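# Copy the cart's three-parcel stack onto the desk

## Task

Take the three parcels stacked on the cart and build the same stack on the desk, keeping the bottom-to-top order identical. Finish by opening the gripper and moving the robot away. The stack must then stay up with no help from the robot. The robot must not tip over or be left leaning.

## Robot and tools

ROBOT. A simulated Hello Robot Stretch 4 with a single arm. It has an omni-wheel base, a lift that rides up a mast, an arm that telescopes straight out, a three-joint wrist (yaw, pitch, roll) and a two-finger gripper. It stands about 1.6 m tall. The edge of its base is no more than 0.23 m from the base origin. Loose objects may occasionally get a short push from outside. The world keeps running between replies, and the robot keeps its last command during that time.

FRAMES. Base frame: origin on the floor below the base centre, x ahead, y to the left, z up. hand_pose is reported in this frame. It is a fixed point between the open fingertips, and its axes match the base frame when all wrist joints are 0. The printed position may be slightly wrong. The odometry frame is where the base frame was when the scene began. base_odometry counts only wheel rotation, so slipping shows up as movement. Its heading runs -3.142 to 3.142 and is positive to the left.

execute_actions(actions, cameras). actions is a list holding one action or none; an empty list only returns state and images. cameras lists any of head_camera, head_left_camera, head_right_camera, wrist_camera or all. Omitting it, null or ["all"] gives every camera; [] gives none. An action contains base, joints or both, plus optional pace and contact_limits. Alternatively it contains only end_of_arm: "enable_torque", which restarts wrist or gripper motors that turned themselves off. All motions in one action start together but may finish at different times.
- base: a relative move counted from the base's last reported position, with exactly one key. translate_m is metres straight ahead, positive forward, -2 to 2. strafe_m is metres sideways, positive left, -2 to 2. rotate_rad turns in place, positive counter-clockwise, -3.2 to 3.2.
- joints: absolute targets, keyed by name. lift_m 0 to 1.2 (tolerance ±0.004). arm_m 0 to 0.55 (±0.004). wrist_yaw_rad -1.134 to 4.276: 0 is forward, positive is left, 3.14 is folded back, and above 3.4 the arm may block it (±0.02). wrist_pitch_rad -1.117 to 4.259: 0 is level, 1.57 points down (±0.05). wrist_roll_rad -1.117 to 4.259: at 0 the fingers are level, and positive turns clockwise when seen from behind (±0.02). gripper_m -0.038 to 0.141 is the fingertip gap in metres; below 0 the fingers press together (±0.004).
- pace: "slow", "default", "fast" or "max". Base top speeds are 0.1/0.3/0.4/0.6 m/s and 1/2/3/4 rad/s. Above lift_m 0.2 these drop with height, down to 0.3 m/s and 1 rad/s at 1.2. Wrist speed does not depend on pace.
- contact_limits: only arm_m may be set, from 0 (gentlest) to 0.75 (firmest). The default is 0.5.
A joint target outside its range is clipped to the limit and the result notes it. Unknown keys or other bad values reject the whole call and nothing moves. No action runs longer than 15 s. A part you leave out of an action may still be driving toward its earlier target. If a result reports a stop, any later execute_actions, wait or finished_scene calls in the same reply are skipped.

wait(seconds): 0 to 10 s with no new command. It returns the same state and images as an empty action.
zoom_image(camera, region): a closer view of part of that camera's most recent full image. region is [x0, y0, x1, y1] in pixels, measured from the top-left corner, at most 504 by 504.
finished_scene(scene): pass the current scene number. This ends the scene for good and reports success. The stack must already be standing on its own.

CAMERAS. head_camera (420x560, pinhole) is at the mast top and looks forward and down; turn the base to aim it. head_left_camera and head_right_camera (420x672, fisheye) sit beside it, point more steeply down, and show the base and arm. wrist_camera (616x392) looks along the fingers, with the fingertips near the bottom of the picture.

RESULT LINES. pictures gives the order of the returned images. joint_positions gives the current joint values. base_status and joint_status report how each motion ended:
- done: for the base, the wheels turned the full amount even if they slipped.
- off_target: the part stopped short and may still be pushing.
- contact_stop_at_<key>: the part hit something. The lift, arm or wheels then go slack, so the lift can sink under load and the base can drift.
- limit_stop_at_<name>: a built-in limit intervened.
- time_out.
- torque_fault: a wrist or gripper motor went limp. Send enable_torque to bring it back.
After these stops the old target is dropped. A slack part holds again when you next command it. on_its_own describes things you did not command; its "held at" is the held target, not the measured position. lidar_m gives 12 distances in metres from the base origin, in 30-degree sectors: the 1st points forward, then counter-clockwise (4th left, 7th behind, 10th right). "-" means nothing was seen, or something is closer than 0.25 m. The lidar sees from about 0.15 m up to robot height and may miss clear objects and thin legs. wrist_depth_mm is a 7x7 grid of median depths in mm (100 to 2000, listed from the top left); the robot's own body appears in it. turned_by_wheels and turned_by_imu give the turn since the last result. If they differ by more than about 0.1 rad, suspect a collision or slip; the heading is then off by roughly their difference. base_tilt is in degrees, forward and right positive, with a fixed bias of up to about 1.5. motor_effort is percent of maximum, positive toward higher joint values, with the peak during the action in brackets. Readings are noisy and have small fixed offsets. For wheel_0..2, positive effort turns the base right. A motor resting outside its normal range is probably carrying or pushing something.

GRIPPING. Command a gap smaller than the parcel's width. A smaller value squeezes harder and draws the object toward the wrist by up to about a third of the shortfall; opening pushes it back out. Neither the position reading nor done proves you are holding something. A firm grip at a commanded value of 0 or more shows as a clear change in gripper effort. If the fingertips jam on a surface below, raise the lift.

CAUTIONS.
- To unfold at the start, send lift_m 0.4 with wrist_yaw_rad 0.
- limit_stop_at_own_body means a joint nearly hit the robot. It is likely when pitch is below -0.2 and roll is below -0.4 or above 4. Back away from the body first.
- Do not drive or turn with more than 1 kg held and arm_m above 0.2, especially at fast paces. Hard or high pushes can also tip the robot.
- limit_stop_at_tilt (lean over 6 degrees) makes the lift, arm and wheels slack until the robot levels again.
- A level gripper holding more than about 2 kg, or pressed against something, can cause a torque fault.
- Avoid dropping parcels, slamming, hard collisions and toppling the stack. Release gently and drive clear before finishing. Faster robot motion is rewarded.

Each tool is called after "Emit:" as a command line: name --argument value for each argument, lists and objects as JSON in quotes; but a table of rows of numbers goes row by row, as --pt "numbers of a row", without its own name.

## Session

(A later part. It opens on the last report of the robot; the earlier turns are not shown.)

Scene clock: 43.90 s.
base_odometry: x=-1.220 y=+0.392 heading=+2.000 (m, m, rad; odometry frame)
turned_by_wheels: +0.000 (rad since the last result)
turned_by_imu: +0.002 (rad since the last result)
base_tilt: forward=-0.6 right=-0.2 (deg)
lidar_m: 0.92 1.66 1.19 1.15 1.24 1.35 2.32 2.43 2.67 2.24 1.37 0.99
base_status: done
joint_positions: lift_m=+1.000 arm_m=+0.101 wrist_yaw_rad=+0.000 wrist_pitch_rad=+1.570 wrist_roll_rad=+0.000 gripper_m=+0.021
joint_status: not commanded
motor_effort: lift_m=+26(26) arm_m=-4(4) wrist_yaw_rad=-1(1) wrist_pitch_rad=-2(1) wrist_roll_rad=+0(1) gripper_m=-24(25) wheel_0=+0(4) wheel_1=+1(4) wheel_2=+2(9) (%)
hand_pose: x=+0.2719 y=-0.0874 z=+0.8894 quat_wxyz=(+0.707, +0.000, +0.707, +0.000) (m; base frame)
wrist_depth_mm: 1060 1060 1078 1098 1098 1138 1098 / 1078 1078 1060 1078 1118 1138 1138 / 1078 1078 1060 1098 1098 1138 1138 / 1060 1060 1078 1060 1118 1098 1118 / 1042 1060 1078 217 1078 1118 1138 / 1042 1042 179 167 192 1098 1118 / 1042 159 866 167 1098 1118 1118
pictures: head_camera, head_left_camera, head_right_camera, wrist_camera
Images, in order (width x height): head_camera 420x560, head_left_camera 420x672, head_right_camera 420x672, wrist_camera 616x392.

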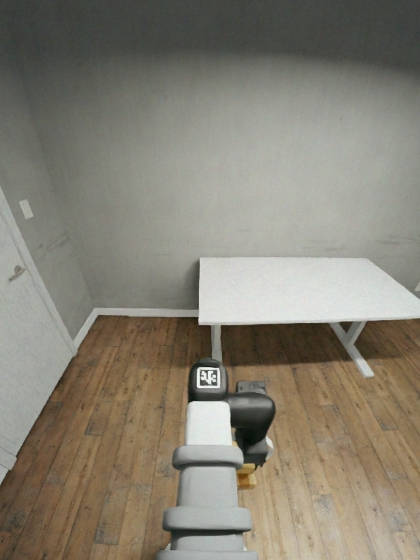

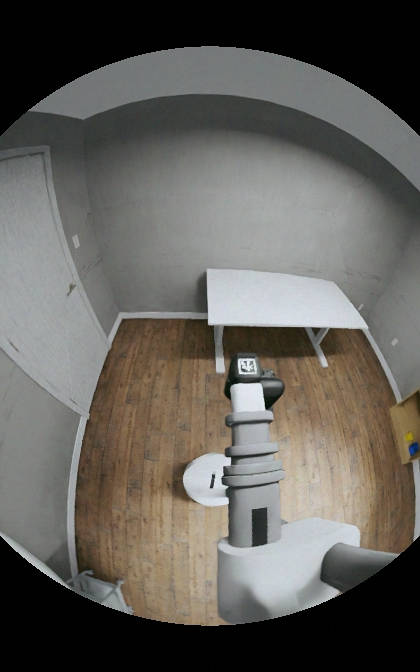

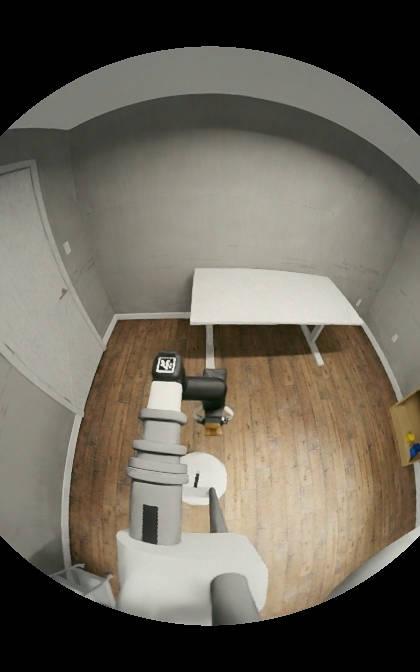

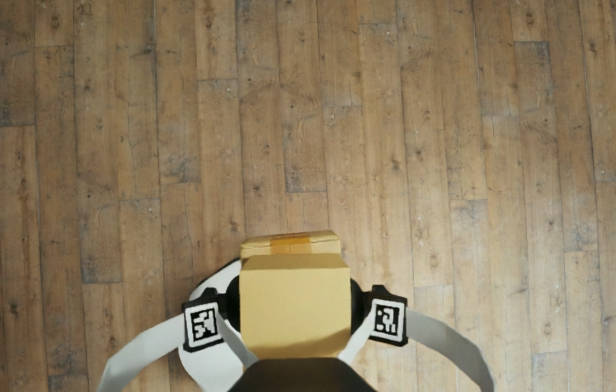

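Emit:
execute_actions --actions '[{"base":{"strafe_m":-0.35},"joints":{"lift_m":1.04}}]' --cameras '[]'

Emit:
execute_actions --actions '[{"base":{"translate_m":0.5},"joints":{"arm_m":0.3}}]'

Scene clock: 46.87 s.
base_odometry: x=-0.902 y=+0.538 heading=+2.000 (m, m, rad; odometry frame)
turned_by_wheels: +0.000 (rad since the last result)
turned_by_imu: +0.001 (rad since the last result)
base_tilt: forward=-0.6 right=-0.2 (deg)
lidar_m: 0.92 0.99 1.53 1.51 1.55 1.53 2.33 2.44 2.29 1.88 1.43 0.99
base_status: done
joint_positions: lift_m=+1.040 arm_m=+0.101 wrist_yaw_rad=+0.000 wrist_pitch_rad=+1.570 wrist_roll_rad=+0.000 gripper_m=+0.021
joint_status: all done
motor_effort: lift_m=+25(26) arm_m=-5(4) wrist_yaw_rad=+1(0) wrist_pitch_rad=-2(1) wrist_roll_rad=-1(1) gripper_m=-26(25) wheel_0=-2(8) wheel_1=+1(10) wheel_2=+1(2) (%)
hand_pose: x=+0.2719 y=-0.0874 z=+0.9294 quat_wxyz=(+0.707, +0.000, +0.707, +0.000) (m; base frame)
wrist_depth_mm: 1118 1118 1138 1138 1160 1138 1182 / 1078 1098 1118 1118 1138 1182 1182 / 1098 1098 1118 1118 1138 1182 1160 / 1078 1098 1118 1138 1138 1182 1160 / 1118 1098 1138 217 1138 1138 1138 / 1078 1098 179 167 191 1138 1160 / 1098 158 917 166 1118 1160 1160
pictures: none
No camera images: the call's "cameras" was empty. Leave "cameras" out to get every camera's image.

Scene clock: 50.03 s.
base_odometry: x=-1.110 y=+0.993 heading=+2.000 (m, m, rad; odometry frame)
turned_by_wheels: +0.000 (rad since the last result)
turned_by_imu: +0.001 (rad since the last result)
base_tilt: forward=-0.6 right=-0.2 (deg)
lidar_m: 0.43 0.46 1.56 1.48 1.59 1.95 2.85 2.93 1.97 1.89 0.67 0.46
base_status: done
joint_positions: lift_m=+1.040 arm_m=+0.299 wrist_yaw_rad=+0.000 wrist_pitch_rad=+1.570 wrist_roll_rad=+0.000 gripper_m=+0.021
joint_status: all done
motor_effort: lift_m=+25(25) arm_m=+4(7) wrist_yaw_rad=+0(1) wrist_pitch_rad=-3(2) wrist_roll_rad=-1(0) gripper_m=-24(24) wheel_0=-1(4) wheel_1=+0(1) wheel_2=+0(7) (%)
hand_pose: x=+0.4704 y=-0.0874 z=+0.9294 quat_wxyz=(+0.707, +0.000, +0.707, +0.000) (m; base frame)
wrist_depth_mm: 418 424 427 433 442 439 449 / 415 421 427 430 436 442 445 / 415 421 424 430 433 439 442 / 413 418 421 427 433 436 439 / 413 418 418 218 1138 1160 1138 / 1098 1118 179 167 191 1138 1160 / 1098 158 904 167 1118 1138 1160
pictures: head_camera, head_left_camera, head_right_camera, wrist_camera
Images, in order (width x height): head_camera 420x560, head_left_camera 420x672, head_right_camera 420x672, wrist_camera 616x392.

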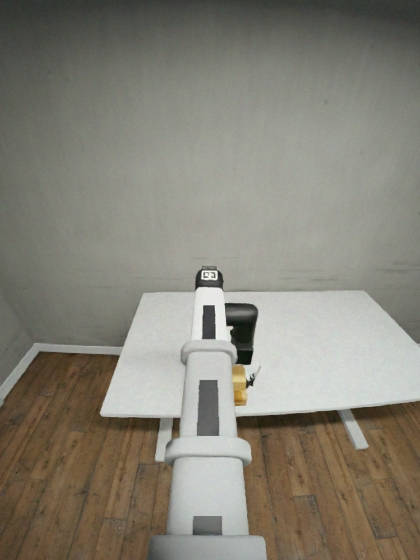

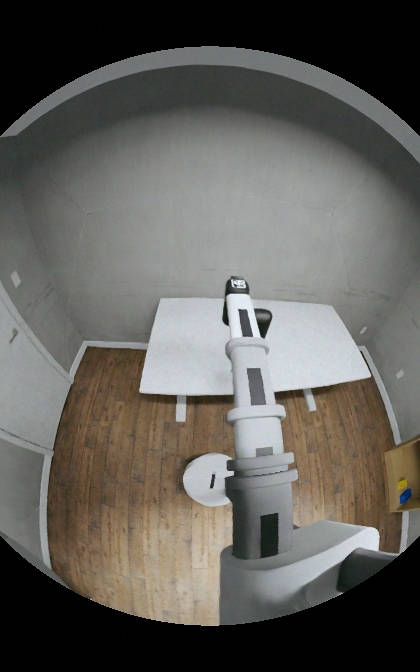

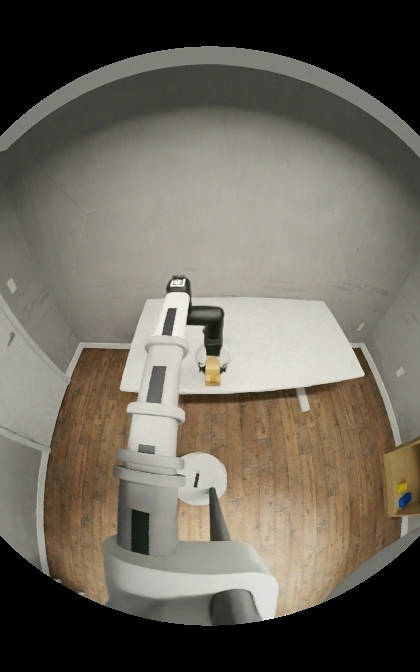

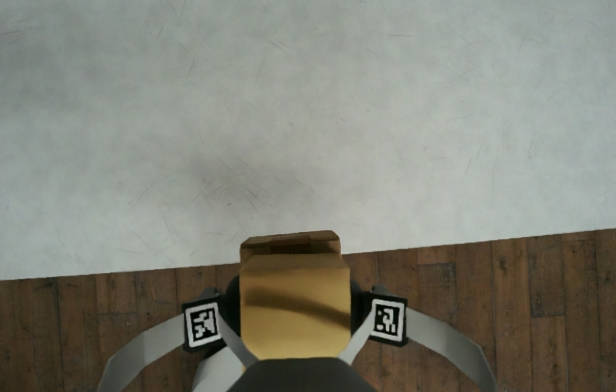

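Emit:
execute_actions --actions '[{"joints":{"arm_m":0.5}}]' --cameras '[]'

Emit:
execute_actions --actions '[{"joints":{"lift_m":0.91},"pace":"slow"}]' --cameras '["wrist_camera","head_right_camera"]'

Emit:
zoom_image --camera "head_right_camera" --region '[160,290,260,390]'

Scene clock: 52.27 s.
base_odometry: x=-1.110 y=+0.993 heading=+2.000 (m, m, rad; odometry frame)
turned_by_wheels: +0.000 (rad since the last result)
turned_by_imu: +0.000 (rad since the last result)
base_tilt: forward=-0.6 right=-0.3 (deg)
lidar_m: 0.43 0.46 1.56 1.48 1.60 1.95 2.85 2.97 1.99 1.90 0.65 0.45
base_status: not commanded
joint_positions: lift_m=+1.040 arm_m=+0.499 wrist_yaw_rad=+0.000 wrist_pitch_rad=+1.570 wrist_roll_rad=+0.000 gripper_m=+0.021
joint_status: all done
motor_effort: lift_m=+25(25) arm_m=+4(6) wrist_yaw_rad=+0(1) wrist_pitch_rad=-1(2) wrist_roll_rad=-2(1) gripper_m=-25(26) wheel_0=-1(1) wheel_1=+1(1) wheel_2=-1(0) (%)
hand_pose: x=+0.6704 y=-0.0874 z=+0.9294 quat_wxyz=(+0.707, +0.000, +0.707, +0.000) (m; base frame)
wrist_depth_mm: 415 427 424 433 439 439 449 / 418 424 424 430 433 436 445 / 413 418 424 430 433 439 442 / 415 413 424 427 433 436 439 / 413 418 421 218 430 436 439 / 413 413 179 167 191 433 436 / 413 158 418 166 427 433 436
pictures: none
No camera images: the call's "cameras" was empty. Leave "cameras" out to get every camera's image.

Scene clock: 54.17 s.
base_odometry: x=-1.110 y=+0.993 heading=+2.000 (m, m, rad; odometry frame)
turned_by_wheels: +0.000 (rad since the last result)
turned_by_imu: +0.000 (rad since the last result)
base_tilt: forward=-0.6 right=-0.2 (deg)
lidar_m: 0.44 0.47 1.58 1.47 1.57 1.97 2.86 2.97 1.98 1.91 0.67 0.47
base_status: not commanded
joint_positions: lift_m=+0.910 arm_m=+0.499 wrist_yaw_rad=+0.000 wrist_pitch_rad=+1.570 wrist_roll_rad=+0.000 gripper_m=+0.021
joint_status: all done
motor_effort: lift_m=+17(29) arm_m=+4(4) wrist_yaw_rad=+0(1) wrist_pitch_rad=-2(1) wrist_roll_rad=+0(0) gripper_m=-24(26) wheel_0=-1(1) wheel_1=+1(0) wheel_2=+0(1) (%)
hand_pose: x=+0.6704 y=-0.0874 z=+0.8000 quat_wxyz=(+0.707, +0.000, +0.707, +0.000) (m; base frame)
wrist_depth_mm: 291 296 300 304 307 309 312 / 291 296 300 301 304 307 310 / 291 294 297 300 304 306 310 / 290 293 297 300 301 306 309 / 289 291 294 219 301 304 306 / 287 291 178 167 193 303 307 / 289 158 291 166 300 301 306
pictures: head_right_camera, wrist_camera
Images, in order (width x height): head_right_camera 420x672, wrist_camera 616x392.

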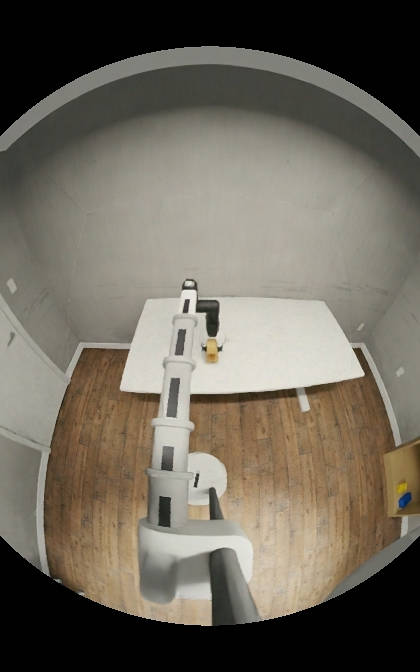

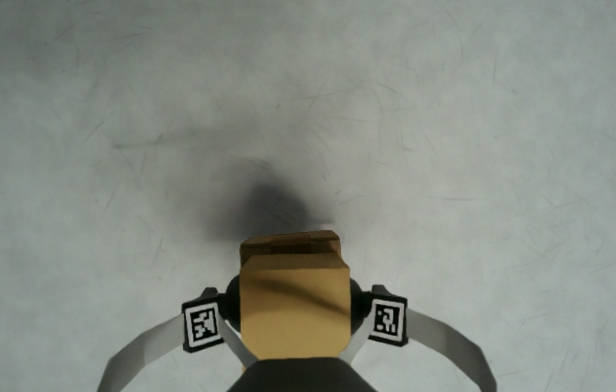

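Region (160, 290, 260, 390) of head_right_camera's 420x672 image, scaled by 5.040, with more detail than that image has.

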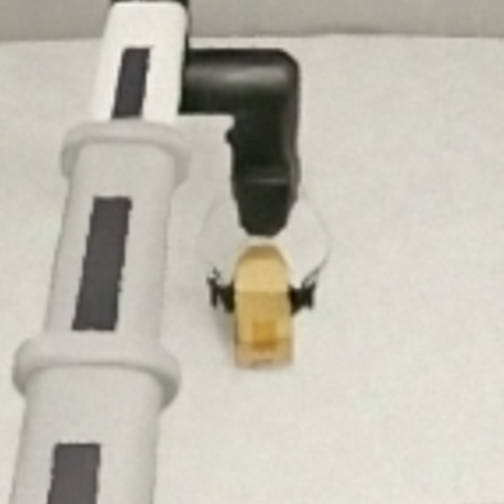

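Emit:
execute_actions --actions '[{"joints":{"lift_m":0.888},"pace":"slow"}]' --cameras '["wrist_camera"]'

Scene clock: 55.53 s.
base_odometry: x=-1.110 y=+0.993 heading=+2.000 (m, m, rad; odometry frame)
turned_by_wheels: +0.000 (rad since the last result)
turned_by_imu: +0.000 (rad since the last result)
base_tilt: forward=-0.6 right=-0.2 (deg)
lidar_m: 0.44 0.46 1.57 1.49 1.58 1.97 2.85 2.95 1.97 1.90 0.67 0.47
base_status: not commanded
joint_positions: lift_m=+0.888 arm_m=+0.499 wrist_yaw_rad=+0.000 wrist_pitch_rad=+1.570 wrist_roll_rad=+0.000 gripper_m=+0.021
joint_status: all done
motor_effort: lift_m=+17(17) arm_m=+4(4) wrist_yaw_rad=+0(0) wrist_pitch_rad=-1(1) wrist_roll_rad=-1(0) gripper_m=-26(25) wheel_0=-1(1) wheel_1=+0(0) wheel_2=-1(1) (%)
hand_pose: x=+0.6704 y=-0.0874 z=+0.7780 quat_wxyz=(+0.707, +0.000, +0.707, +0.000) (m; base frame)
wrist_depth_mm: 271 274 278 282 282 289 290 / 271 274 278 278 281 286 287 / 271 273 276 278 282 285 286 / 268 271 276 278 278 285 286 / 268 270 272 218 277 282 285 / 266 270 178 167 191 282 283 / 265 158 272 167 279 279 283
pictures: wrist_camera
Images, in order (width x height): wrist_camera 616x392.

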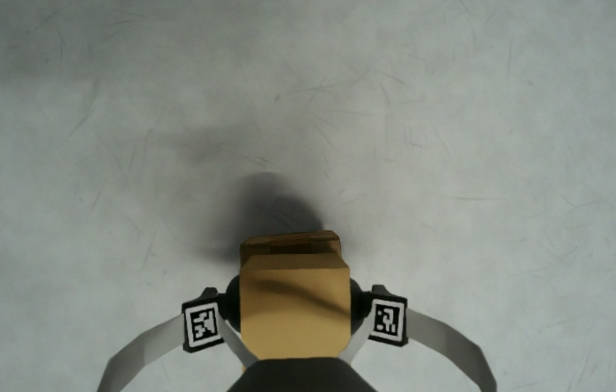

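Emit:
execute_actions --actions '[{"joints":{"lift_m":0.872},"pace":"slow"}]' --cameras '["wrist_camera"]'

Scene clock: 56.63 s.
base_odometry: x=-1.110 y=+0.993 heading=+2.000 (m, m, rad; odometry frame)
turned_by_wheels: +0.000 (rad since the last result)
turned_by_imu: +0.000 (rad since the last result)
base_tilt: forward=-0.6 right=-0.2 (deg)
lidar_m: 0.45 0.46 1.55 1.50 1.59 1.96 2.86 2.97 1.98 1.90 0.67 0.47
base_status: not commanded
joint_positions: lift_m=+0.873 arm_m=+0.499 wrist_yaw_rad=+0.000 wrist_pitch_rad=+1.573 wrist_roll_rad=+0.000 gripper_m=+0.020
joint_status: all done
motor_effort: lift_m=+11(18) arm_m=+4(4) wrist_yaw_rad=+0(0) wrist_pitch_rad=-9(10) wrist_roll_rad=-1(1) gripper_m=-22(24) wheel_0=-1(1) wheel_1=+1(1) wheel_2=+0(0) (%)
hand_pose: x=+0.6695 y=-0.0874 z=+0.7626 quat_wxyz=(+0.706, +0.000, +0.708, +0.000) (m; base frame)
wrist_depth_mm: 259 264 266 268 272 274 278 / 260 263 265 266 270 274 277 / 258 260 264 265 271 272 274 / 257 259 263 266 267 270 273 / 255 258 260 215 267 271 272 / 253 256 181 165 188 270 271 / 254 161 257 163 264 268 271
pictures: wrist_camera
Images, in order (width x height): wrist_camera 616x392.

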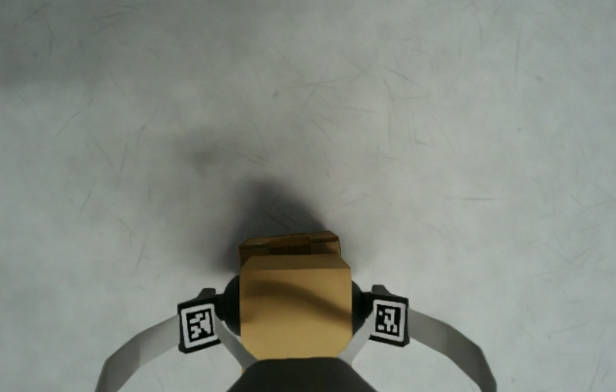

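Emit:
execute_actions --actions '[{"joints":{"lift_m":0.877,"gripper_m":0.09},"pace":"slow"}]' --cameras '["wrist_camera"]'

Emit:
execute_actions --actions '[{"joints":{"lift_m":1.0}}]' --cameras '["wrist_camera"]'

Scene clock: 59.93 s.
base_odometry: x=-1.110 y=+0.993 heading=+2.000 (m, m, rad; odometry frame)
turned_by_wheels: +0.000 (rad since the last result)
turned_by_imu: +0.001 (rad since the last result)
base_tilt: forward=-0.6 right=-0.2 (deg)
lidar_m: 0.44 0.47 1.57 1.50 1.57 1.97 2.86 2.97 1.98 1.91 0.65 0.46
base_status: not commanded
joint_positions: lift_m=+0.877 arm_m=+0.499 wrist_yaw_rad=+0.000 wrist_pitch_rad=+1.570 wrist_roll_rad=+0.000 gripper_m=+0.090
joint_status: all done
motor_effort: lift_m=+19(26) arm_m=+4(4) wrist_yaw_rad=+2(2) wrist_pitch_rad=-1(10) wrist_roll_rad=-1(1) gripper_m=-1(22) wheel_0=-1(1) wheel_1=+1(0) wheel_2=+0(1) (%)
hand_pose: x=+0.6703 y=-0.0874 z=+0.7669 quat_wxyz=(+0.707, +0.000, +0.707, +0.000) (m; base frame)
wrist_depth_mm: 262 264 267 270 272 274 278 / 259 263 265 267 273 274 274 / 259 262 264 268 271 273 274 / 258 260 264 266 270 272 276 / 257 259 263 216 268 271 274 / 256 258 185 166 198 271 273 / 256 256 260 148 267 270 273
pictures: wrist_camera
Images, in order (width x height): wrist_camera 616x392.

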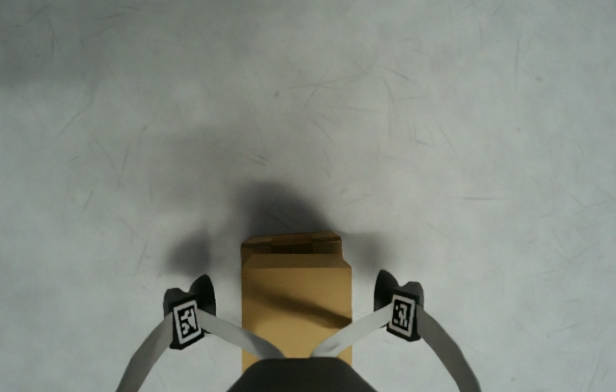

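Scene clock: 61.50 s.
base_odometry: x=-1.110 y=+0.993 heading=+2.000 (m, m, rad; odometry frame)
turned_by_wheels: +0.000 (rad since the last result)
turned_by_imu: +0.000 (rad since the last result)
base_tilt: forward=-0.6 right=-0.2 (deg)
lidar_m: 0.42 0.46 1.57 1.50 1.58 1.95 2.86 2.98 1.97 1.92 0.68 0.46
base_status: not commanded
joint_positions: lift_m=+1.000 arm_m=+0.499 wrist_yaw_rad=+0.000 wrist_pitch_rad=+1.570 wrist_roll_rad=+0.000 gripper_m=+0.090
joint_status: all done
motor_effort: lift_m=+25(25) arm_m=+4(4) wrist_yaw_rad=+0(1) wrist_pitch_rad=-1(2) wrist_roll_rad=+0(1) gripper_m=-2(1) wheel_0=-1(1) wheel_1=+0(1) wheel_2=+0(1) (%)
hand_pose: x=+0.6704 y=-0.0874 z=+0.8894 quat_wxyz=(+0.707, +0.000, +0.707, +0.000) (m; base frame)
wrist_depth_mm: 379 384 389 392 399 399 404 / 377 379 387 392 392 402 402 / 379 379 387 389 394 399 402 / 375 382 382 387 394 399 402 / 377 375 379 294 389 394 399 / 370 375 217 334 198 394 397 / 373 375 377 147 384 394 397
pictures: wrist_camera
Images, in order (width x height): wrist_camera 616x392.

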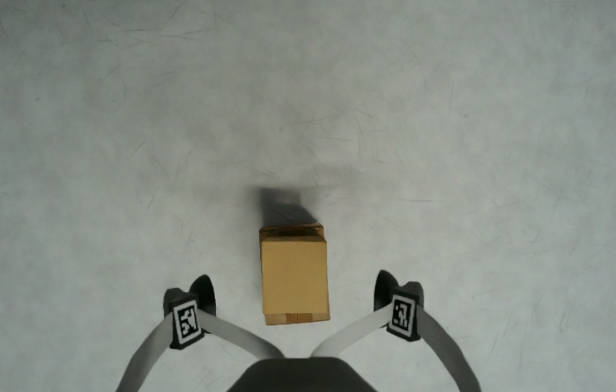

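Emit:
execute_actions --actions '[{"base":{"translate_m":-1.8},"joints":{"arm_m":0.1},"pace":"fast"}]' --cameras '[]'

Emit:
execute_actions --actions '[{"base":{"rotate_rad":1.8},"pace":"fast"}]' --cameras '[]'

Emit:
execute_actions --actions '[{"base":{"translate_m":0.4},"pace":"fast"}]' --cameras '["head_camera","head_right_camera"]'

Scene clock: 68.87 s.
base_odometry: x=-0.361 y=-0.644 heading=+2.000 (m, m, rad; odometry frame)
turned_by_wheels: +0.000 (rad since the last result)
turned_by_imu: -0.001 (rad since the last result)
base_tilt: forward=-0.6 right=-0.2 (deg)
lidar_m: 2.22 2.17 1.55 0.98 1.02 1.10 0.99 1.04 1.50 2.20 2.04 2.35
base_status: done
joint_positions: lift_m=+1.000 arm_m=+0.101 wrist_yaw_rad=+0.000 wrist_pitch_rad=+1.570 wrist_roll_rad=+0.000 gripper_m=+0.090
joint_status: all done
motor_effort: lift_m=+25(25) arm_m=-4(5) wrist_yaw_rad=-1(1) wrist_pitch_rad=-1(3) wrist_roll_rad=-1(1) gripper_m=-3(2) wheel_0=-1(12) wheel_1=+1(7) wheel_2=-1(6) (%)
hand_pose: x=+0.2718 y=-0.0874 z=+0.8894 quat_wxyz=(+0.707, +0.000, +0.707, +0.000) (m; base frame)
wrist_depth_mm: 1078 1060 1098 1098 1098 1118 1138 / 1042 1060 1098 1078 1098 1160 1138 / 1060 1078 1078 1098 1098 1098 1118 / 1060 1060 1098 1078 1138 1138 1118 / 1042 1078 1078 1098 1078 1118 1098 / 1025 1060 218 891 198 1118 1098 / 1060 1060 866 148 1098 1098 1118
pictures: none
No camera images: the call's "cameras" was empty. Leave "cameras" out to get every camera's image.

Scene clock: 71.27 s.
base_odometry: x=-0.361 y=-0.644 heading=-2.483 (m, m, rad; odometry frame)
turned_by_wheels: +1.800 (rad since the last result)
turned_by_imu: +1.837 (rad since the last result)
base_tilt: forward=-0.6 right=-0.2 (deg)
lidar_m: 0.99 1.74 1.02 1.00 1.21 2.21 2.05 2.20 2.26 2.23 1.79 1.02
base_status: done
joint_positions: lift_m=+1.000 arm_m=+0.101 wrist_yaw_rad=+0.000 wrist_pitch_rad=+1.570 wrist_roll_rad=+0.000 gripper_m=+0.090
joint_status: not commanded
motor_effort: lift_m=+25(25) arm_m=-4(4) wrist_yaw_rad=+1(0) wrist_pitch_rad=-2(2) wrist_roll_rad=-1(1) gripper_m=-3(2) wheel_0=-1(10) wheel_1=+0(10) wheel_2=+0(8) (%)
hand_pose: x=+0.2719 y=-0.0874 z=+0.8894 quat_wxyz=(+0.707, +0.000, +0.707, +0.000) (m; base frame)
wrist_depth_mm: 1078 1098 1078 1098 1098 1138 1118 / 1078 1078 1098 1098 1098 1118 1138 / 1042 1078 1098 1098 1098 1098 1138 / 1060 1078 1078 1098 1118 1138 1160 / 1042 1078 1078 1078 1098 1118 1138 / 1060 1060 216 866 198 1078 1098 / 1060 1060 878 148 1060 1078 1118
pictures: none
No camera images: the call's "cameras" was empty. Leave "cameras" out to get every camera's image.

Scene clock: 73.93 s.
base_odometry: x=-0.677 y=-0.889 heading=-2.483 (m, m, rad; odometry frame)
turned_by_wheels: +0.000 (rad since the last result)
turned_by_imu: +0.001 (rad since the last result)
base_tilt: forward=-0.6 right=-0.2 (deg)
lidar_m: 0.63 1.28 1.58 0.91 1.07 1.87 2.46 2.62 2.32 2.33 1.31 0.62
base_status: done
joint_positions: lift_m=+1.000 arm_m=+0.101 wrist_yaw_rad=+0.000 wrist_pitch_rad=+1.570 wrist_roll_rad=+0.000 gripper_m=+0.090
joint_status: not commanded
motor_effort: lift_m=+24(25) arm_m=-4(4) wrist_yaw_rad=+1(0) wrist_pitch_rad=-2(2) wrist_roll_rad=-1(2) gripper_m=-1(4) wheel_0=+0(3) wheel_1=+1(4) wheel_2=+1(10) (%)
hand_pose: x=+0.2718 y=-0.0874 z=+0.8894 quat_wxyz=(+0.707, +0.000, +0.707, +0.000) (m; base frame)
wrist_depth_mm: 1078 1078 715 715 723 1138 1160 / 1078 1078 1098 960 976 1118 1160 / 1078 1060 1098 1098 1098 1118 1138 / 1060 1098 1098 1118 1098 1118 1098 / 1060 1060 1060 1078 1098 1118 1138 / 1025 1060 216 891 198 1118 1098 / 1042 1042 854 148 1098 1118 1118
pictures: head_camera, head_right_camera
Images, in order (width x height): head_camera 420x560, head_right_camera 420x672.

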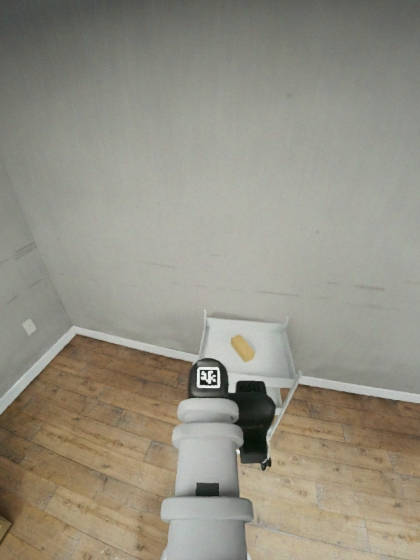

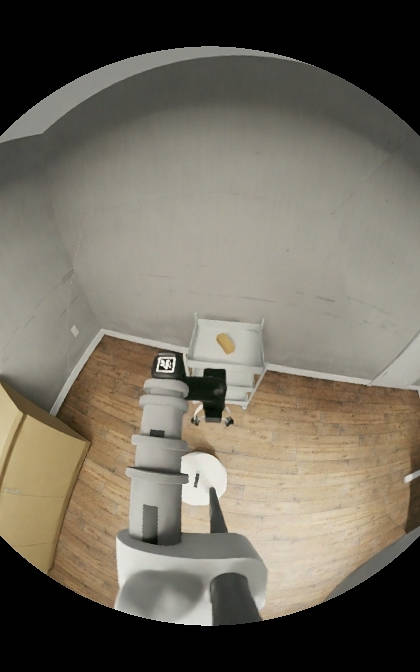

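Emit:
execute_actions --actions '[{"base":{"strafe_m":-0.06}}]' --cameras '[]'

Emit:
execute_actions --actions '[{"base":{"translate_m":0.25},"joints":{"arm_m":0.4,"wrist_roll_rad":-0.5}}]' --cameras '["wrist_camera"]'

Scene clock: 75.53 s.
base_odometry: x=-0.714 y=-0.841 heading=-2.483 (m, m, rad; odometry frame)
turned_by_wheels: +0.000 (rad since the last result)
turned_by_imu: +0.000 (rad since the last result)
base_tilt: forward=-0.6 right=-0.2 (deg)
lidar_m: 0.59 1.27 1.65 0.98 1.10 1.98 2.45 2.67 2.28 2.31 1.30 0.62
base_status: done
joint_positions: lift_m=+1.000 arm_m=+0.101 wrist_yaw_rad=+0.000 wrist_pitch_rad=+1.570 wrist_roll_rad=+0.000 gripper_m=+0.090
joint_status: not commanded
motor_effort: lift_m=+24(24) arm_m=-4(4) wrist_yaw_rad=+0(0) wrist_pitch_rad=-2(2) wrist_roll_rad=-1(1) gripper_m=-4(3) wheel_0=+0(6) wheel_1=+2(7) wheel_2=+1(1) (%)
hand_pose: x=+0.2718 y=-0.0874 z=+0.8894 quat_wxyz=(+0.707, +0.000, +0.707, +0.000) (m; base frame)
wrist_depth_mm: 1078 1078 715 699 723 1138 1160 / 1078 1078 1098 960 1078 1098 1138 / 1060 1078 1098 1078 1118 1118 1138 / 1060 1060 1098 1098 1118 1098 1138 / 1042 1042 1078 1098 1118 1098 1138 / 1042 1042 217 878 198 1098 1118 / 1060 1060 866 148 1078 1118 1118
pictures: none
No camera images: the call's "cameras" was empty. Leave "cameras" out to get every camera's image.

Scene clock: 77.83 s.
base_odometry: x=-0.912 y=-0.994 heading=-2.483 (m, m, rad; odometry frame)
turned_by_wheels: +0.000 (rad since the last result)
turned_by_imu: +0.001 (rad since the last result)
base_tilt: forward=-0.6 right=-0.2 (deg)
lidar_m: 0.36 0.38 1.58 0.99 1.06 1.84 2.75 2.79 2.32 1.87 1.03 0.36
base_status: done
joint_positions: lift_m=+1.000 arm_m=+0.399 wrist_yaw_rad=+0.000 wrist_pitch_rad=+1.570 wrist_roll_rad=-0.500 gripper_m=+0.090
joint_status: all done
motor_effort: lift_m=+24(25) arm_m=+4(5) wrist_yaw_rad=+0(0) wrist_pitch_rad=-2(1) wrist_roll_rad=-1(2) gripper_m=-2(2) wheel_0=-1(1) wheel_1=+0(3) wheel_2=+1(10) (%)
hand_pose: x=+0.5705 y=-0.0874 z=+0.8894 quat_wxyz=(+0.685, -0.175, +0.685, +0.175) (m; base frame)
wrist_depth_mm: 1078 1078 1008 691 500 389 327 / 1078 1078 449 904 634 466 377 / 1060 1078 439 449 842 591 449 / 1060 1098 442 445 449 732 564 / 1060 436 439 394 445 452 699 / 732 433 216 394 198 452 1008 / 1042 387 433 148 445 407 1078
pictures: wrist_camera
Images, in order (width x height): wrist_camera 616x392.

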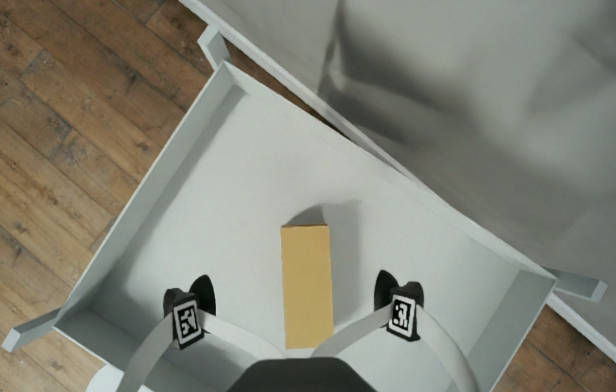

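Emit:
execute_actions --actions '[{"base":{"strafe_m":-0.023},"joints":{"arm_m":0.378,"lift_m":0.88}}]' --cameras '["wrist_camera"]'

Scene clock: 80.00 s.
base_odometry: x=-0.926 y=-0.976 heading=-2.483 (m, m, rad; odometry frame)
turned_by_wheels: +0.000 (rad since the last result)
turned_by_imu: +0.001 (rad since the last result)
base_tilt: forward=-0.6 right=-0.2 (deg)
lidar_m: 0.35 0.40 1.59 1.00 1.10 1.90 2.71 2.75 2.32 1.85 1.03 0.37
base_status: done
joint_positions: lift_m=+0.880 arm_m=+0.379 wrist_yaw_rad=+0.000 wrist_pitch_rad=+1.570 wrist_roll_rad=-0.500 gripper_m=+0.090
joint_status: all done
motor_effort: lift_m=+17(26) arm_m=-4(5) wrist_yaw_rad=+0(1) wrist_pitch_rad=-1(1) wrist_roll_rad=-1(1) gripper_m=-2(3) wheel_0=+1(6) wheel_1=+1(5) wheel_2=+0(1) (%)
hand_pose: x=+0.5499 y=-0.0874 z=+0.7701 quat_wxyz=(+0.685, -0.175, +0.685, +0.175) (m; base frame)
wrist_depth_mm: 960 307 329 640 525 415 345 / 960 307 329 327 597 488 394 / 946 324 325 329 330 559 477 / 294 324 325 327 329 330 544 / 317 319 324 276 329 332 334 / 317 319 217 273 198 329 332 / 300 317 320 148 327 329 301
pictures: wrist_camera
Images, in order (width x height): wrist_camera 616x392.

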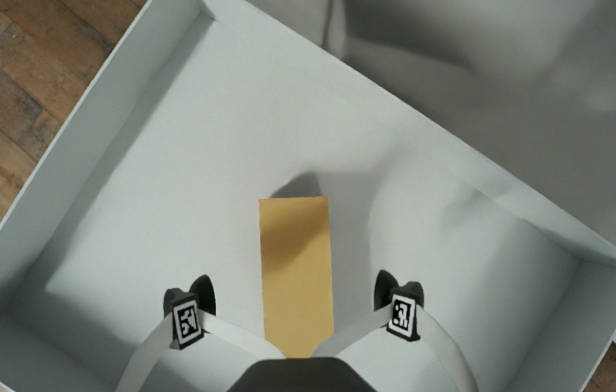

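Emit:
execute_actions --actions '[{"joints":{"lift_m":0.81}}]' --cameras '[]'

Emit:
execute_actions --actions '[{"joints":{"gripper_m":0.02}}]' --cameras '["wrist_camera"]'

Emit:
execute_actions --actions '[{"joints":{"lift_m":1.0,"wrist_roll_rad":0}}]' --cameras '["wrist_camera","head_right_camera"]'

Scene clock: 81.83 s.
base_odometry: x=-0.926 y=-0.976 heading=-2.483 (m, m, rad; odometry frame)
turned_by_wheels: +0.000 (rad since the last result)
turned_by_imu: +0.000 (rad since the last result)
base_tilt: forward=-0.6 right=-0.2 (deg)
lidar_m: 0.34 0.40 1.58 0.99 1.09 1.93 2.72 2.76 2.33 1.85 1.01 0.37
base_status: not commanded
joint_positions: lift_m=+0.810 arm_m=+0.379 wrist_yaw_rad=+0.000 wrist_pitch_rad=+1.570 wrist_roll_rad=-0.500 gripper_m=+0.090
joint_status: all done
motor_effort: lift_m=+17(14) arm_m=-4(4) wrist_yaw_rad=+0(0) wrist_pitch_rad=-2(3) wrist_roll_rad=+0(0) gripper_m=-1(1) wheel_0=+1(1) wheel_1=+2(2) wheel_2=+0(0) (%)
hand_pose: x=+0.5499 y=-0.0874 z=+0.7001 quat_wxyz=(+0.685, -0.175, +0.685, +0.175) (m; base frame)
wrist_depth_mm: 207 256 258 240 466 413 347 / 220 256 258 259 240 439 397 / 248 254 256 258 259 242 442 / 250 254 256 207 260 263 253 / 250 253 254 206 258 262 264 / 249 250 204 205 198 260 262 / 248 250 253 148 258 258 262
pictures: none
No camera images: the call's "cameras" was empty. Leave "cameras" out to get every camera's image.

Scene clock: 83.33 s.
base_odometry: x=-0.926 y=-0.976 heading=-2.483 (m, m, rad; odometry frame)
turned_by_wheels: +0.000 (rad since the last result)
turned_by_imu: +0.000 (rad since the last result)
base_tilt: forward=-0.6 right=-0.2 (deg)
lidar_m: 0.36 0.39 1.60 0.98 1.09 1.92 2.69 2.78 2.34 1.83 1.01 0.36
base_status: not commanded
joint_positions: lift_m=+0.810 arm_m=+0.379 wrist_yaw_rad=+0.000 wrist_pitch_rad=+1.570 wrist_roll_rad=-0.500 gripper_m=+0.020
joint_status: all done
motor_effort: lift_m=+17(17) arm_m=-4(4) wrist_yaw_rad=-1(0) wrist_pitch_rad=-2(2) wrist_roll_rad=-2(2) gripper_m=-20(19) wheel_0=+1(1) wheel_1=+2(1) wheel_2=+0(0) (%)
hand_pose: x=+0.5499 y=-0.0874 z=+0.7001 quat_wxyz=(+0.685, -0.175, +0.685, +0.175) (m; base frame)
wrist_depth_mm: 206 256 258 240 462 413 345 / 220 256 257 259 240 436 397 / 249 254 256 258 262 242 442 / 252 253 255 196 259 262 254 / 251 253 254 196 260 260 263 / 249 251 193 195 191 260 263 / 248 251 252 193 256 259 260
pictures: wrist_camera
Images, in order (width x height): wrist_camera 616x392.

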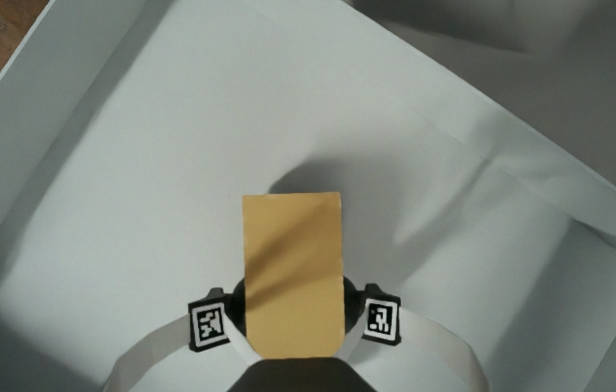

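Scene clock: 85.20 s.
base_odometry: x=-0.926 y=-0.976 heading=-2.483 (m, m, rad; odometry frame)
turned_by_wheels: +0.000 (rad since the last result)
turned_by_imu: +0.000 (rad since the last result)
base_tilt: forward=-0.6 right=-0.2 (deg)
lidar_m: 0.35 0.37 1.60 0.99 1.08 1.91 2.71 2.77 2.34 1.84 1.02 0.36
base_status: not commanded
joint_positions: lift_m=+1.000 arm_m=+0.379 wrist_yaw_rad=+0.000 wrist_pitch_rad=+1.570 wrist_roll_rad=+0.000 gripper_m=+0.020
joint_status: all done
motor_effort: lift_m=+26(29) arm_m=-4(5) wrist_yaw_rad=-1(0) wrist_pitch_rad=-2(3) wrist_roll_rad=-1(1) gripper_m=-22(21) wheel_0=+1(2) wheel_1=+1(1) wheel_2=+0(0) (%)
hand_pose: x=+0.5499 y=-0.0874 z=+0.8894 quat_wxyz=(+0.707, +0.000, +0.707, +0.000) (m; base frame)
wrist_depth_mm: 778 715 627 569 525 488 459 / 1042 917 904 831 723 647 585 / 1042 439 442 449 445 452 878 / 1042 433 439 196 449 455 1138 / 1060 439 442 196 445 455 1118 / 1042 430 194 195 191 452 1118 / 1060 373 433 193 439 387 1098
pictures: head_right_camera, wrist_camera
Images, in order (width x height): head_right_camera 420x672, wrist_camera 616x392.

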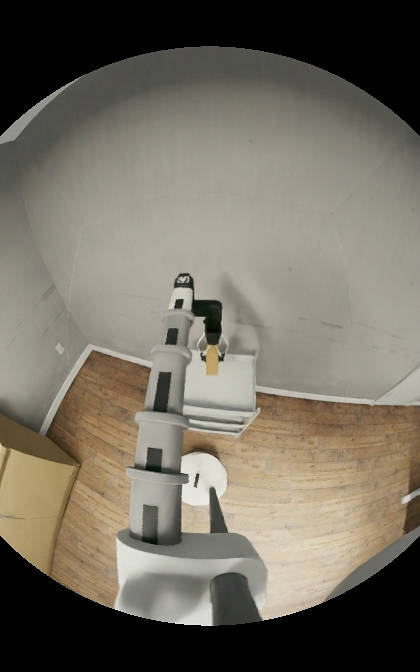

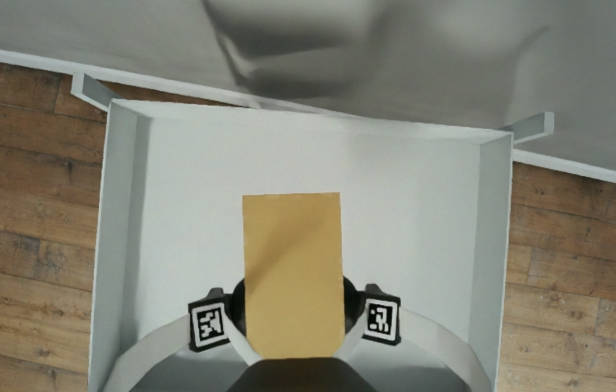

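Emit:
execute_actions --actions '[{"base":{"translate_m":-0.65},"joints":{"arm_m":0.1,"lift_m":1.06}}]' --cameras '[]'

Emit:
execute_actions --actions '[{"base":{"rotate_rad":-1.8}}]' --cameras '[]'

Emit:
execute_actions --actions '[{"base":{"translate_m":1.6},"pace":"fast"}]'

Scene clock: 89.57 s.
base_odometry: x=-0.412 y=-0.578 heading=-2.483 (m, m, rad; odometry frame)
turned_by_wheels: +0.000 (rad since the last result)
turned_by_imu: +0.000 (rad since the last result)
base_tilt: forward=-0.6 right=-0.2 (deg)
lidar_m: 0.99 1.70 1.09 1.09 1.28 2.24 2.06 2.16 2.18 2.15 1.76 0.99
base_status: done
joint_positions: lift_m=+1.060 arm_m=+0.101 wrist_yaw_rad=+0.000 wrist_pitch_rad=+1.570 wrist_roll_rad=+0.000 gripper_m=+0.020
joint_status: all done
motor_effort: lift_m=+25(27) arm_m=-4(3) wrist_yaw_rad=-1(0) wrist_pitch_rad=-2(2) wrist_roll_rad=+0(0) gripper_m=-21(20) wheel_0=+1(6) wheel_1=+0(8) wheel_2=-1(8) (%)
hand_pose: x=+0.2718 y=-0.0874 z=+0.9494 quat_wxyz=(+0.707, +0.000, +0.707, +0.000) (m; base frame)
wrist_depth_mm: 1118 1138 1160 1160 1182 1182 1182 / 1098 1160 1138 1160 1138 1182 1205 / 1160 1118 1118 1160 1182 1182 1205 / 1118 1118 1138 196 1160 1182 1205 / 1098 1118 1118 196 1138 1182 1205 / 1098 1118 194 195 191 1160 1160 / 1098 1118 917 193 1160 1138 1182
pictures: none
No camera images: the call's "cameras" was empty. Leave "cameras" out to get every camera's image.

Scene clock: 92.10 s.
base_odometry: x=-0.412 y=-0.578 heading=+2.000 (m, m, rad; odometry frame)
turned_by_wheels: -1.800 (rad since the last result)
turned_by_imu: -1.836 (rad since the last result)
base_tilt: forward=-0.5 right=-0.2 (deg)
lidar_m: 2.13 2.15 1.57 1.00 1.00 1.82 1.08 1.14 1.58 2.21 2.04 2.26
base_status: done
joint_positions: lift_m=+1.060 arm_m=+0.101 wrist_yaw_rad=+0.000 wrist_pitch_rad=+1.570 wrist_roll_rad=+0.000 gripper_m=+0.020
joint_status: not commanded
motor_effort: lift_m=+25(25) arm_m=-4(4) wrist_yaw_rad=+0(1) wrist_pitch_rad=-1(1) wrist_roll_rad=-1(1) gripper_m=-20(22) wheel_0=+1(5) wheel_1=+0(7) wheel_2=+0(3) (%)
hand_pose: x=+0.2719 y=-0.0874 z=+0.9494 quat_wxyz=(+0.707, +0.000, +0.707, +0.000) (m; base frame)
wrist_depth_mm: 1118 1138 1138 1182 1138 1182 1205 / 1138 1118 1160 1138 1160 1205 1182 / 1118 1118 1160 1182 1138 1160 1205 / 1118 1118 1138 196 1160 1205 1205 / 1098 1138 1118 195 1160 1182 1205 / 1098 1118 195 195 190 1160 1182 / 1118 1078 946 193 1138 1138 1182
pictures: none
No camera images: the call's "cameras" was empty. Leave "cameras" out to get every camera's image.

Scene clock: 98.27 s.
base_odometry: x=-1.078 y=+0.876 heading=+2.000 (m, m, rad; odometry frame)
turned_by_wheels: +0.000 (rad since the last result)
turned_by_imu: +0.003 (rad since the last result)
base_tilt: forward=-0.6 right=-0.2 (deg)
lidar_m: 0.57 0.56 1.55 1.47 1.56 1.84 2.71 2.85 1.99 1.92 0.83 0.60
base_status: done
joint_positions: lift_m=+1.060 arm_m=+0.101 wrist_yaw_rad=+0.000 wrist_pitch_rad=+1.570 wrist_roll_rad=+0.000 gripper_m=+0.020
joint_status: not commanded
motor_effort: lift_m=+25(25) arm_m=-4(4) wrist_yaw_rad=+1(0) wrist_pitch_rad=-1(1) wrist_roll_rad=-1(1) gripper_m=-21(20) wheel_0=-1(0) wheel_1=-1(2) wheel_2=+2(8) (%)
hand_pose: x=+0.2719 y=-0.0874 z=+0.9494 quat_wxyz=(+0.707, +0.000, +0.707, +0.000) (m; base frame)
wrist_depth_mm: 1118 1138 1160 1138 1138 1205 1205 / 1118 1118 1118 1138 1138 1205 1160 / 1138 1138 1118 1160 1160 1182 1160 / 1118 1118 1160 196 1160 1182 1182 / 1138 1118 1138 196 1138 1160 1160 / 1078 1118 194 195 191 1160 1182 / 1098 1118 931 193 1160 1182 1182
pictures: head_camera, head_left_camera, head_right_camera, wrist_camera
Images, in order (width x height): head_camera 420x560, head_left_camera 420x672, head_right_camera 420x672, wrist_camera 616x392.

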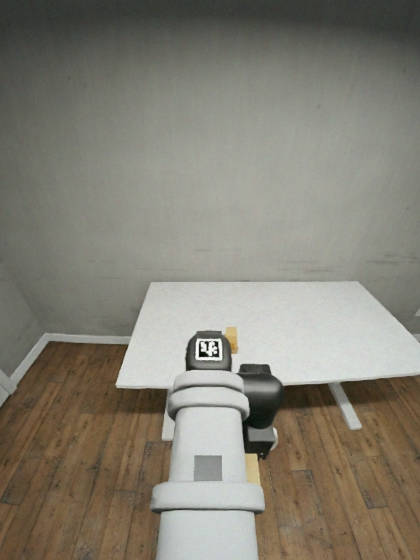

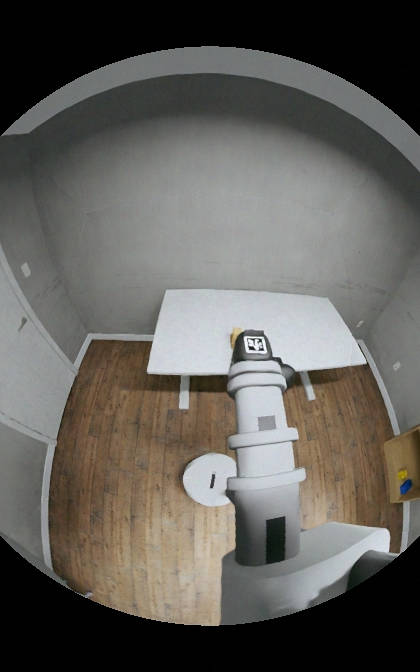

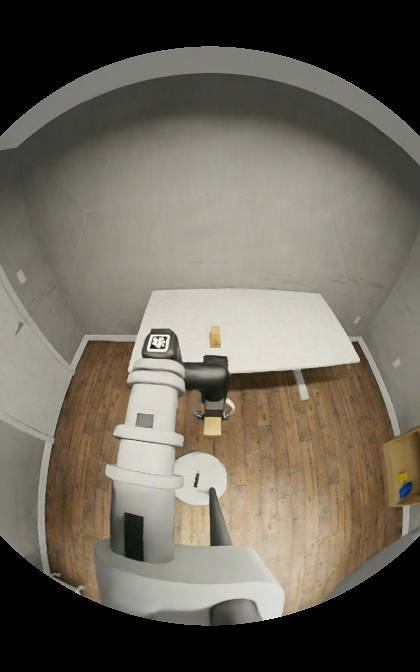

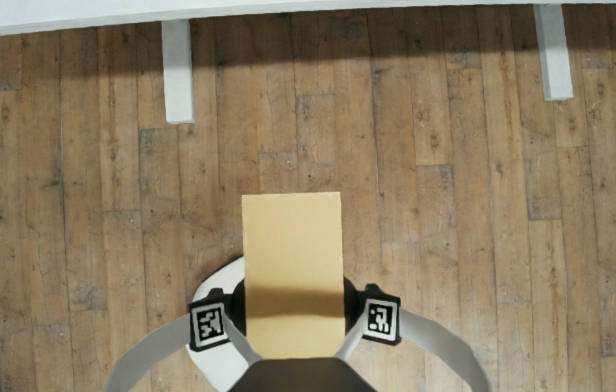

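Emit:
execute_actions --actions '[{"base":{"strafe_m":-0.18}}]' --cameras '[]'

Emit:
execute_actions --actions '[{"base":{"translate_m":0.13},"joints":{"arm_m":0.5}}]' --cameras '[]'

Emit:
execute_actions --actions '[{"joints":{"lift_m":0.89}}]' --cameras '["wrist_camera","head_right_camera"]'

Scene clock: 100.60 s.
base_odometry: x=-0.915 y=+0.951 heading=+2.000 (m, m, rad; odometry frame)
turned_by_wheels: +0.000 (rad since the last result)
turned_by_imu: +0.000 (rad since the last result)
base_tilt: forward=-0.6 right=-0.2 (deg)
lidar_m: 0.57 0.56 1.72 1.64 1.77 1.95 2.72 2.86 1.80 1.76 0.80 0.59
base_status: done
joint_positions: lift_m=+1.060 arm_m=+0.101 wrist_yaw_rad=+0.000 wrist_pitch_rad=+1.570 wrist_roll_rad=+0.000 gripper_m=+0.020
joint_status: not commanded
motor_effort: lift_m=+25(25) arm_m=-4(4) wrist_yaw_rad=+1(0) wrist_pitch_rad=-2(1) wrist_roll_rad=-1(0) gripper_m=-19(19) wheel_0=-2(10) wheel_1=+0(10) wheel_2=+1(1) (%)
hand_pose: x=+0.2719 y=-0.0874 z=+0.9494 quat_wxyz=(+0.707, +0.000, +0.707, +0.000) (m; base frame)
wrist_depth_mm: 1118 1138 1138 1160 1138 1182 1205 / 1138 1118 1138 1160 1182 1160 1205 / 1118 1098 1160 1160 1160 1205 1182 / 1118 1118 1118 197 1160 1182 1205 / 1098 1118 1138 196 1138 1182 1182 / 1098 1118 194 195 191 1138 1182 / 1098 1138 917 193 1160 1182 1160
pictures: none
No camera images: the call's "cameras" was empty. Leave "cameras" out to get every camera's image.

Scene clock: 102.90 s.
base_odometry: x=-0.969 y=+1.070 heading=+2.000 (m, m, rad; odometry frame)
turned_by_wheels: +0.000 (rad since the last result)
turned_by_imu: +0.001 (rad since the last result)
base_tilt: forward=-0.6 right=-0.2 (deg)
lidar_m: 0.41 0.45 0.63 1.66 1.75 2.02 2.86 2.94 1.79 1.74 0.65 0.44
base_status: done
joint_positions: lift_m=+1.060 arm_m=+0.499 wrist_yaw_rad=+0.000 wrist_pitch_rad=+1.570 wrist_roll_rad=+0.000 gripper_m=+0.020
joint_status: all done
motor_effort: lift_m=+25(25) arm_m=+4(6) wrist_yaw_rad=+0(1) wrist_pitch_rad=-2(1) wrist_roll_rad=-1(0) gripper_m=-19(18) wheel_0=-1(1) wheel_1=+0(4) wheel_2=+2(11) (%)
hand_pose: x=+0.6704 y=-0.0874 z=+0.9494 quat_wxyz=(+0.707, +0.000, +0.707, +0.000) (m; base frame)
wrist_depth_mm: 436 439 445 449 455 466 466 / 433 439 442 452 452 462 462 / 436 436 442 445 455 455 462 / 430 439 439 197 452 459 459 / 430 394 442 196 449 455 462 / 427 389 194 195 191 452 459 / 430 430 433 194 445 452 455
pictures: none
No camera images: the call's "cameras" was empty. Leave "cameras" out to get every camera's image.

Scene clock: 104.70 s.
base_odometry: x=-0.969 y=+1.070 heading=+2.000 (m, m, rad; odometry frame)
turned_by_wheels: +0.000 (rad since the last result)
turned_by_imu: +0.000 (rad since the last result)
base_tilt: forward=-0.6 right=-0.2 (deg)
lidar_m: 0.42 0.46 0.62 1.65 1.76 2.06 2.86 2.92 1.82 1.74 0.63 0.45
base_status: not commanded
joint_positions: lift_m=+0.890 arm_m=+0.499 wrist_yaw_rad=+0.000 wrist_pitch_rad=+1.570 wrist_roll_rad=+0.000 gripper_m=+0.020
joint_status: all done
motor_effort: lift_m=+17(27) arm_m=+4(4) wrist_yaw_rad=+0(0) wrist_pitch_rad=-2(2) wrist_roll_rad=+0(1) gripper_m=-21(21) wheel_0=-1(1) wheel_1=+0(0) wheel_2=+2(2) (%)
hand_pose: x=+0.6704 y=-0.0874 z=+0.7800 quat_wxyz=(+0.707, +0.000, +0.707, +0.000) (m; base frame)
wrist_depth_mm: 274 274 279 282 286 289 291 / 273 274 279 282 283 286 290 / 272 274 278 282 283 287 289 / 271 274 277 196 283 286 290 / 268 272 274 196 282 285 286 / 199 271 194 195 191 283 286 / 193 226 272 193 278 281 285
pictures: head_right_camera, wrist_camera
Images, in order (width x height): head_right_camera 420x672, wrist_camera 616x392.

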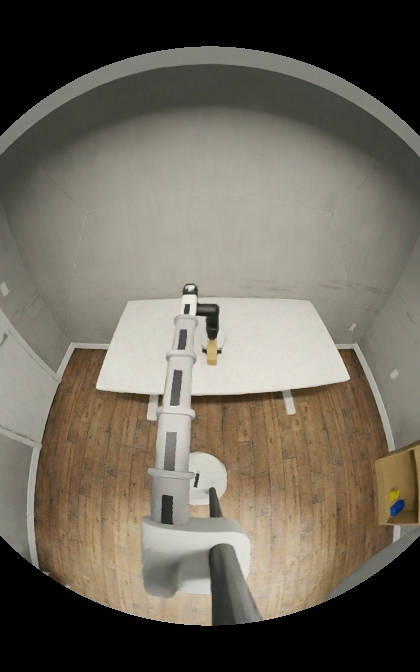

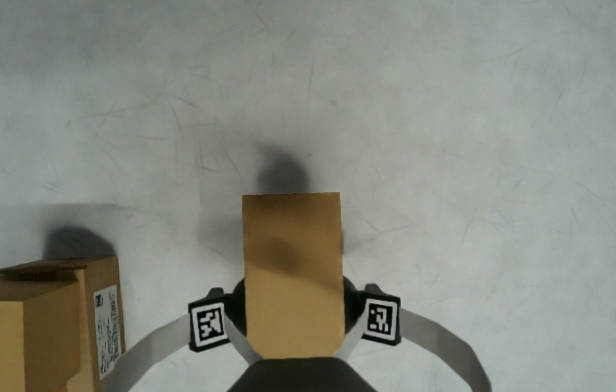

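Emit:
execute_actions --actions '[{"joints":{"lift_m":0.862},"pace":"slow"}]' --cameras '[]'

Scene clock: 106.17 s.
base_odometry: x=-0.969 y=+1.070 heading=+2.000 (m, m, rad; odometry frame)
turned_by_wheels: +0.000 (rad since the last result)
turned_by_imu: +0.000 (rad since the last result)
base_tilt: forward=-0.5 right=-0.2 (deg)
lidar_m: 0.44 0.44 0.62 1.65 1.75 2.06 2.86 2.89 1.82 1.74 0.66 0.46
base_status: not commanded
joint_positions: lift_m=+0.862 arm_m=+0.499 wrist_yaw_rad=+0.000 wrist_pitch_rad=+1.570 wrist_roll_rad=+0.000 gripper_m=+0.020
joint_status: all done
motor_effort: lift_m=+17(19) arm_m=+4(4) wrist_yaw_rad=-1(1) wrist_pitch_rad=-1(1) wrist_roll_rad=+0(0) gripper_m=-20(21) wheel_0=-2(1) wheel_1=+0(0) wheel_2=+2(2) (%)
hand_pose: x=+0.6704 y=-0.0874 z=+0.7521 quat_wxyz=(+0.707, +0.000, +0.707, +0.000) (m; base frame)
wrist_depth_mm: 246 250 252 254 257 259 262 / 246 248 251 253 257 260 260 / 245 246 250 252 256 258 262 / 245 246 248 197 254 257 260 / 243 246 247 196 253 255 258 / 194 244 194 194 191 255 257 / 190 226 245 194 251 254 257
pictures: none
No camera images: the call's "cameras" was empty. Leave "cameras" out to get every camera's image.


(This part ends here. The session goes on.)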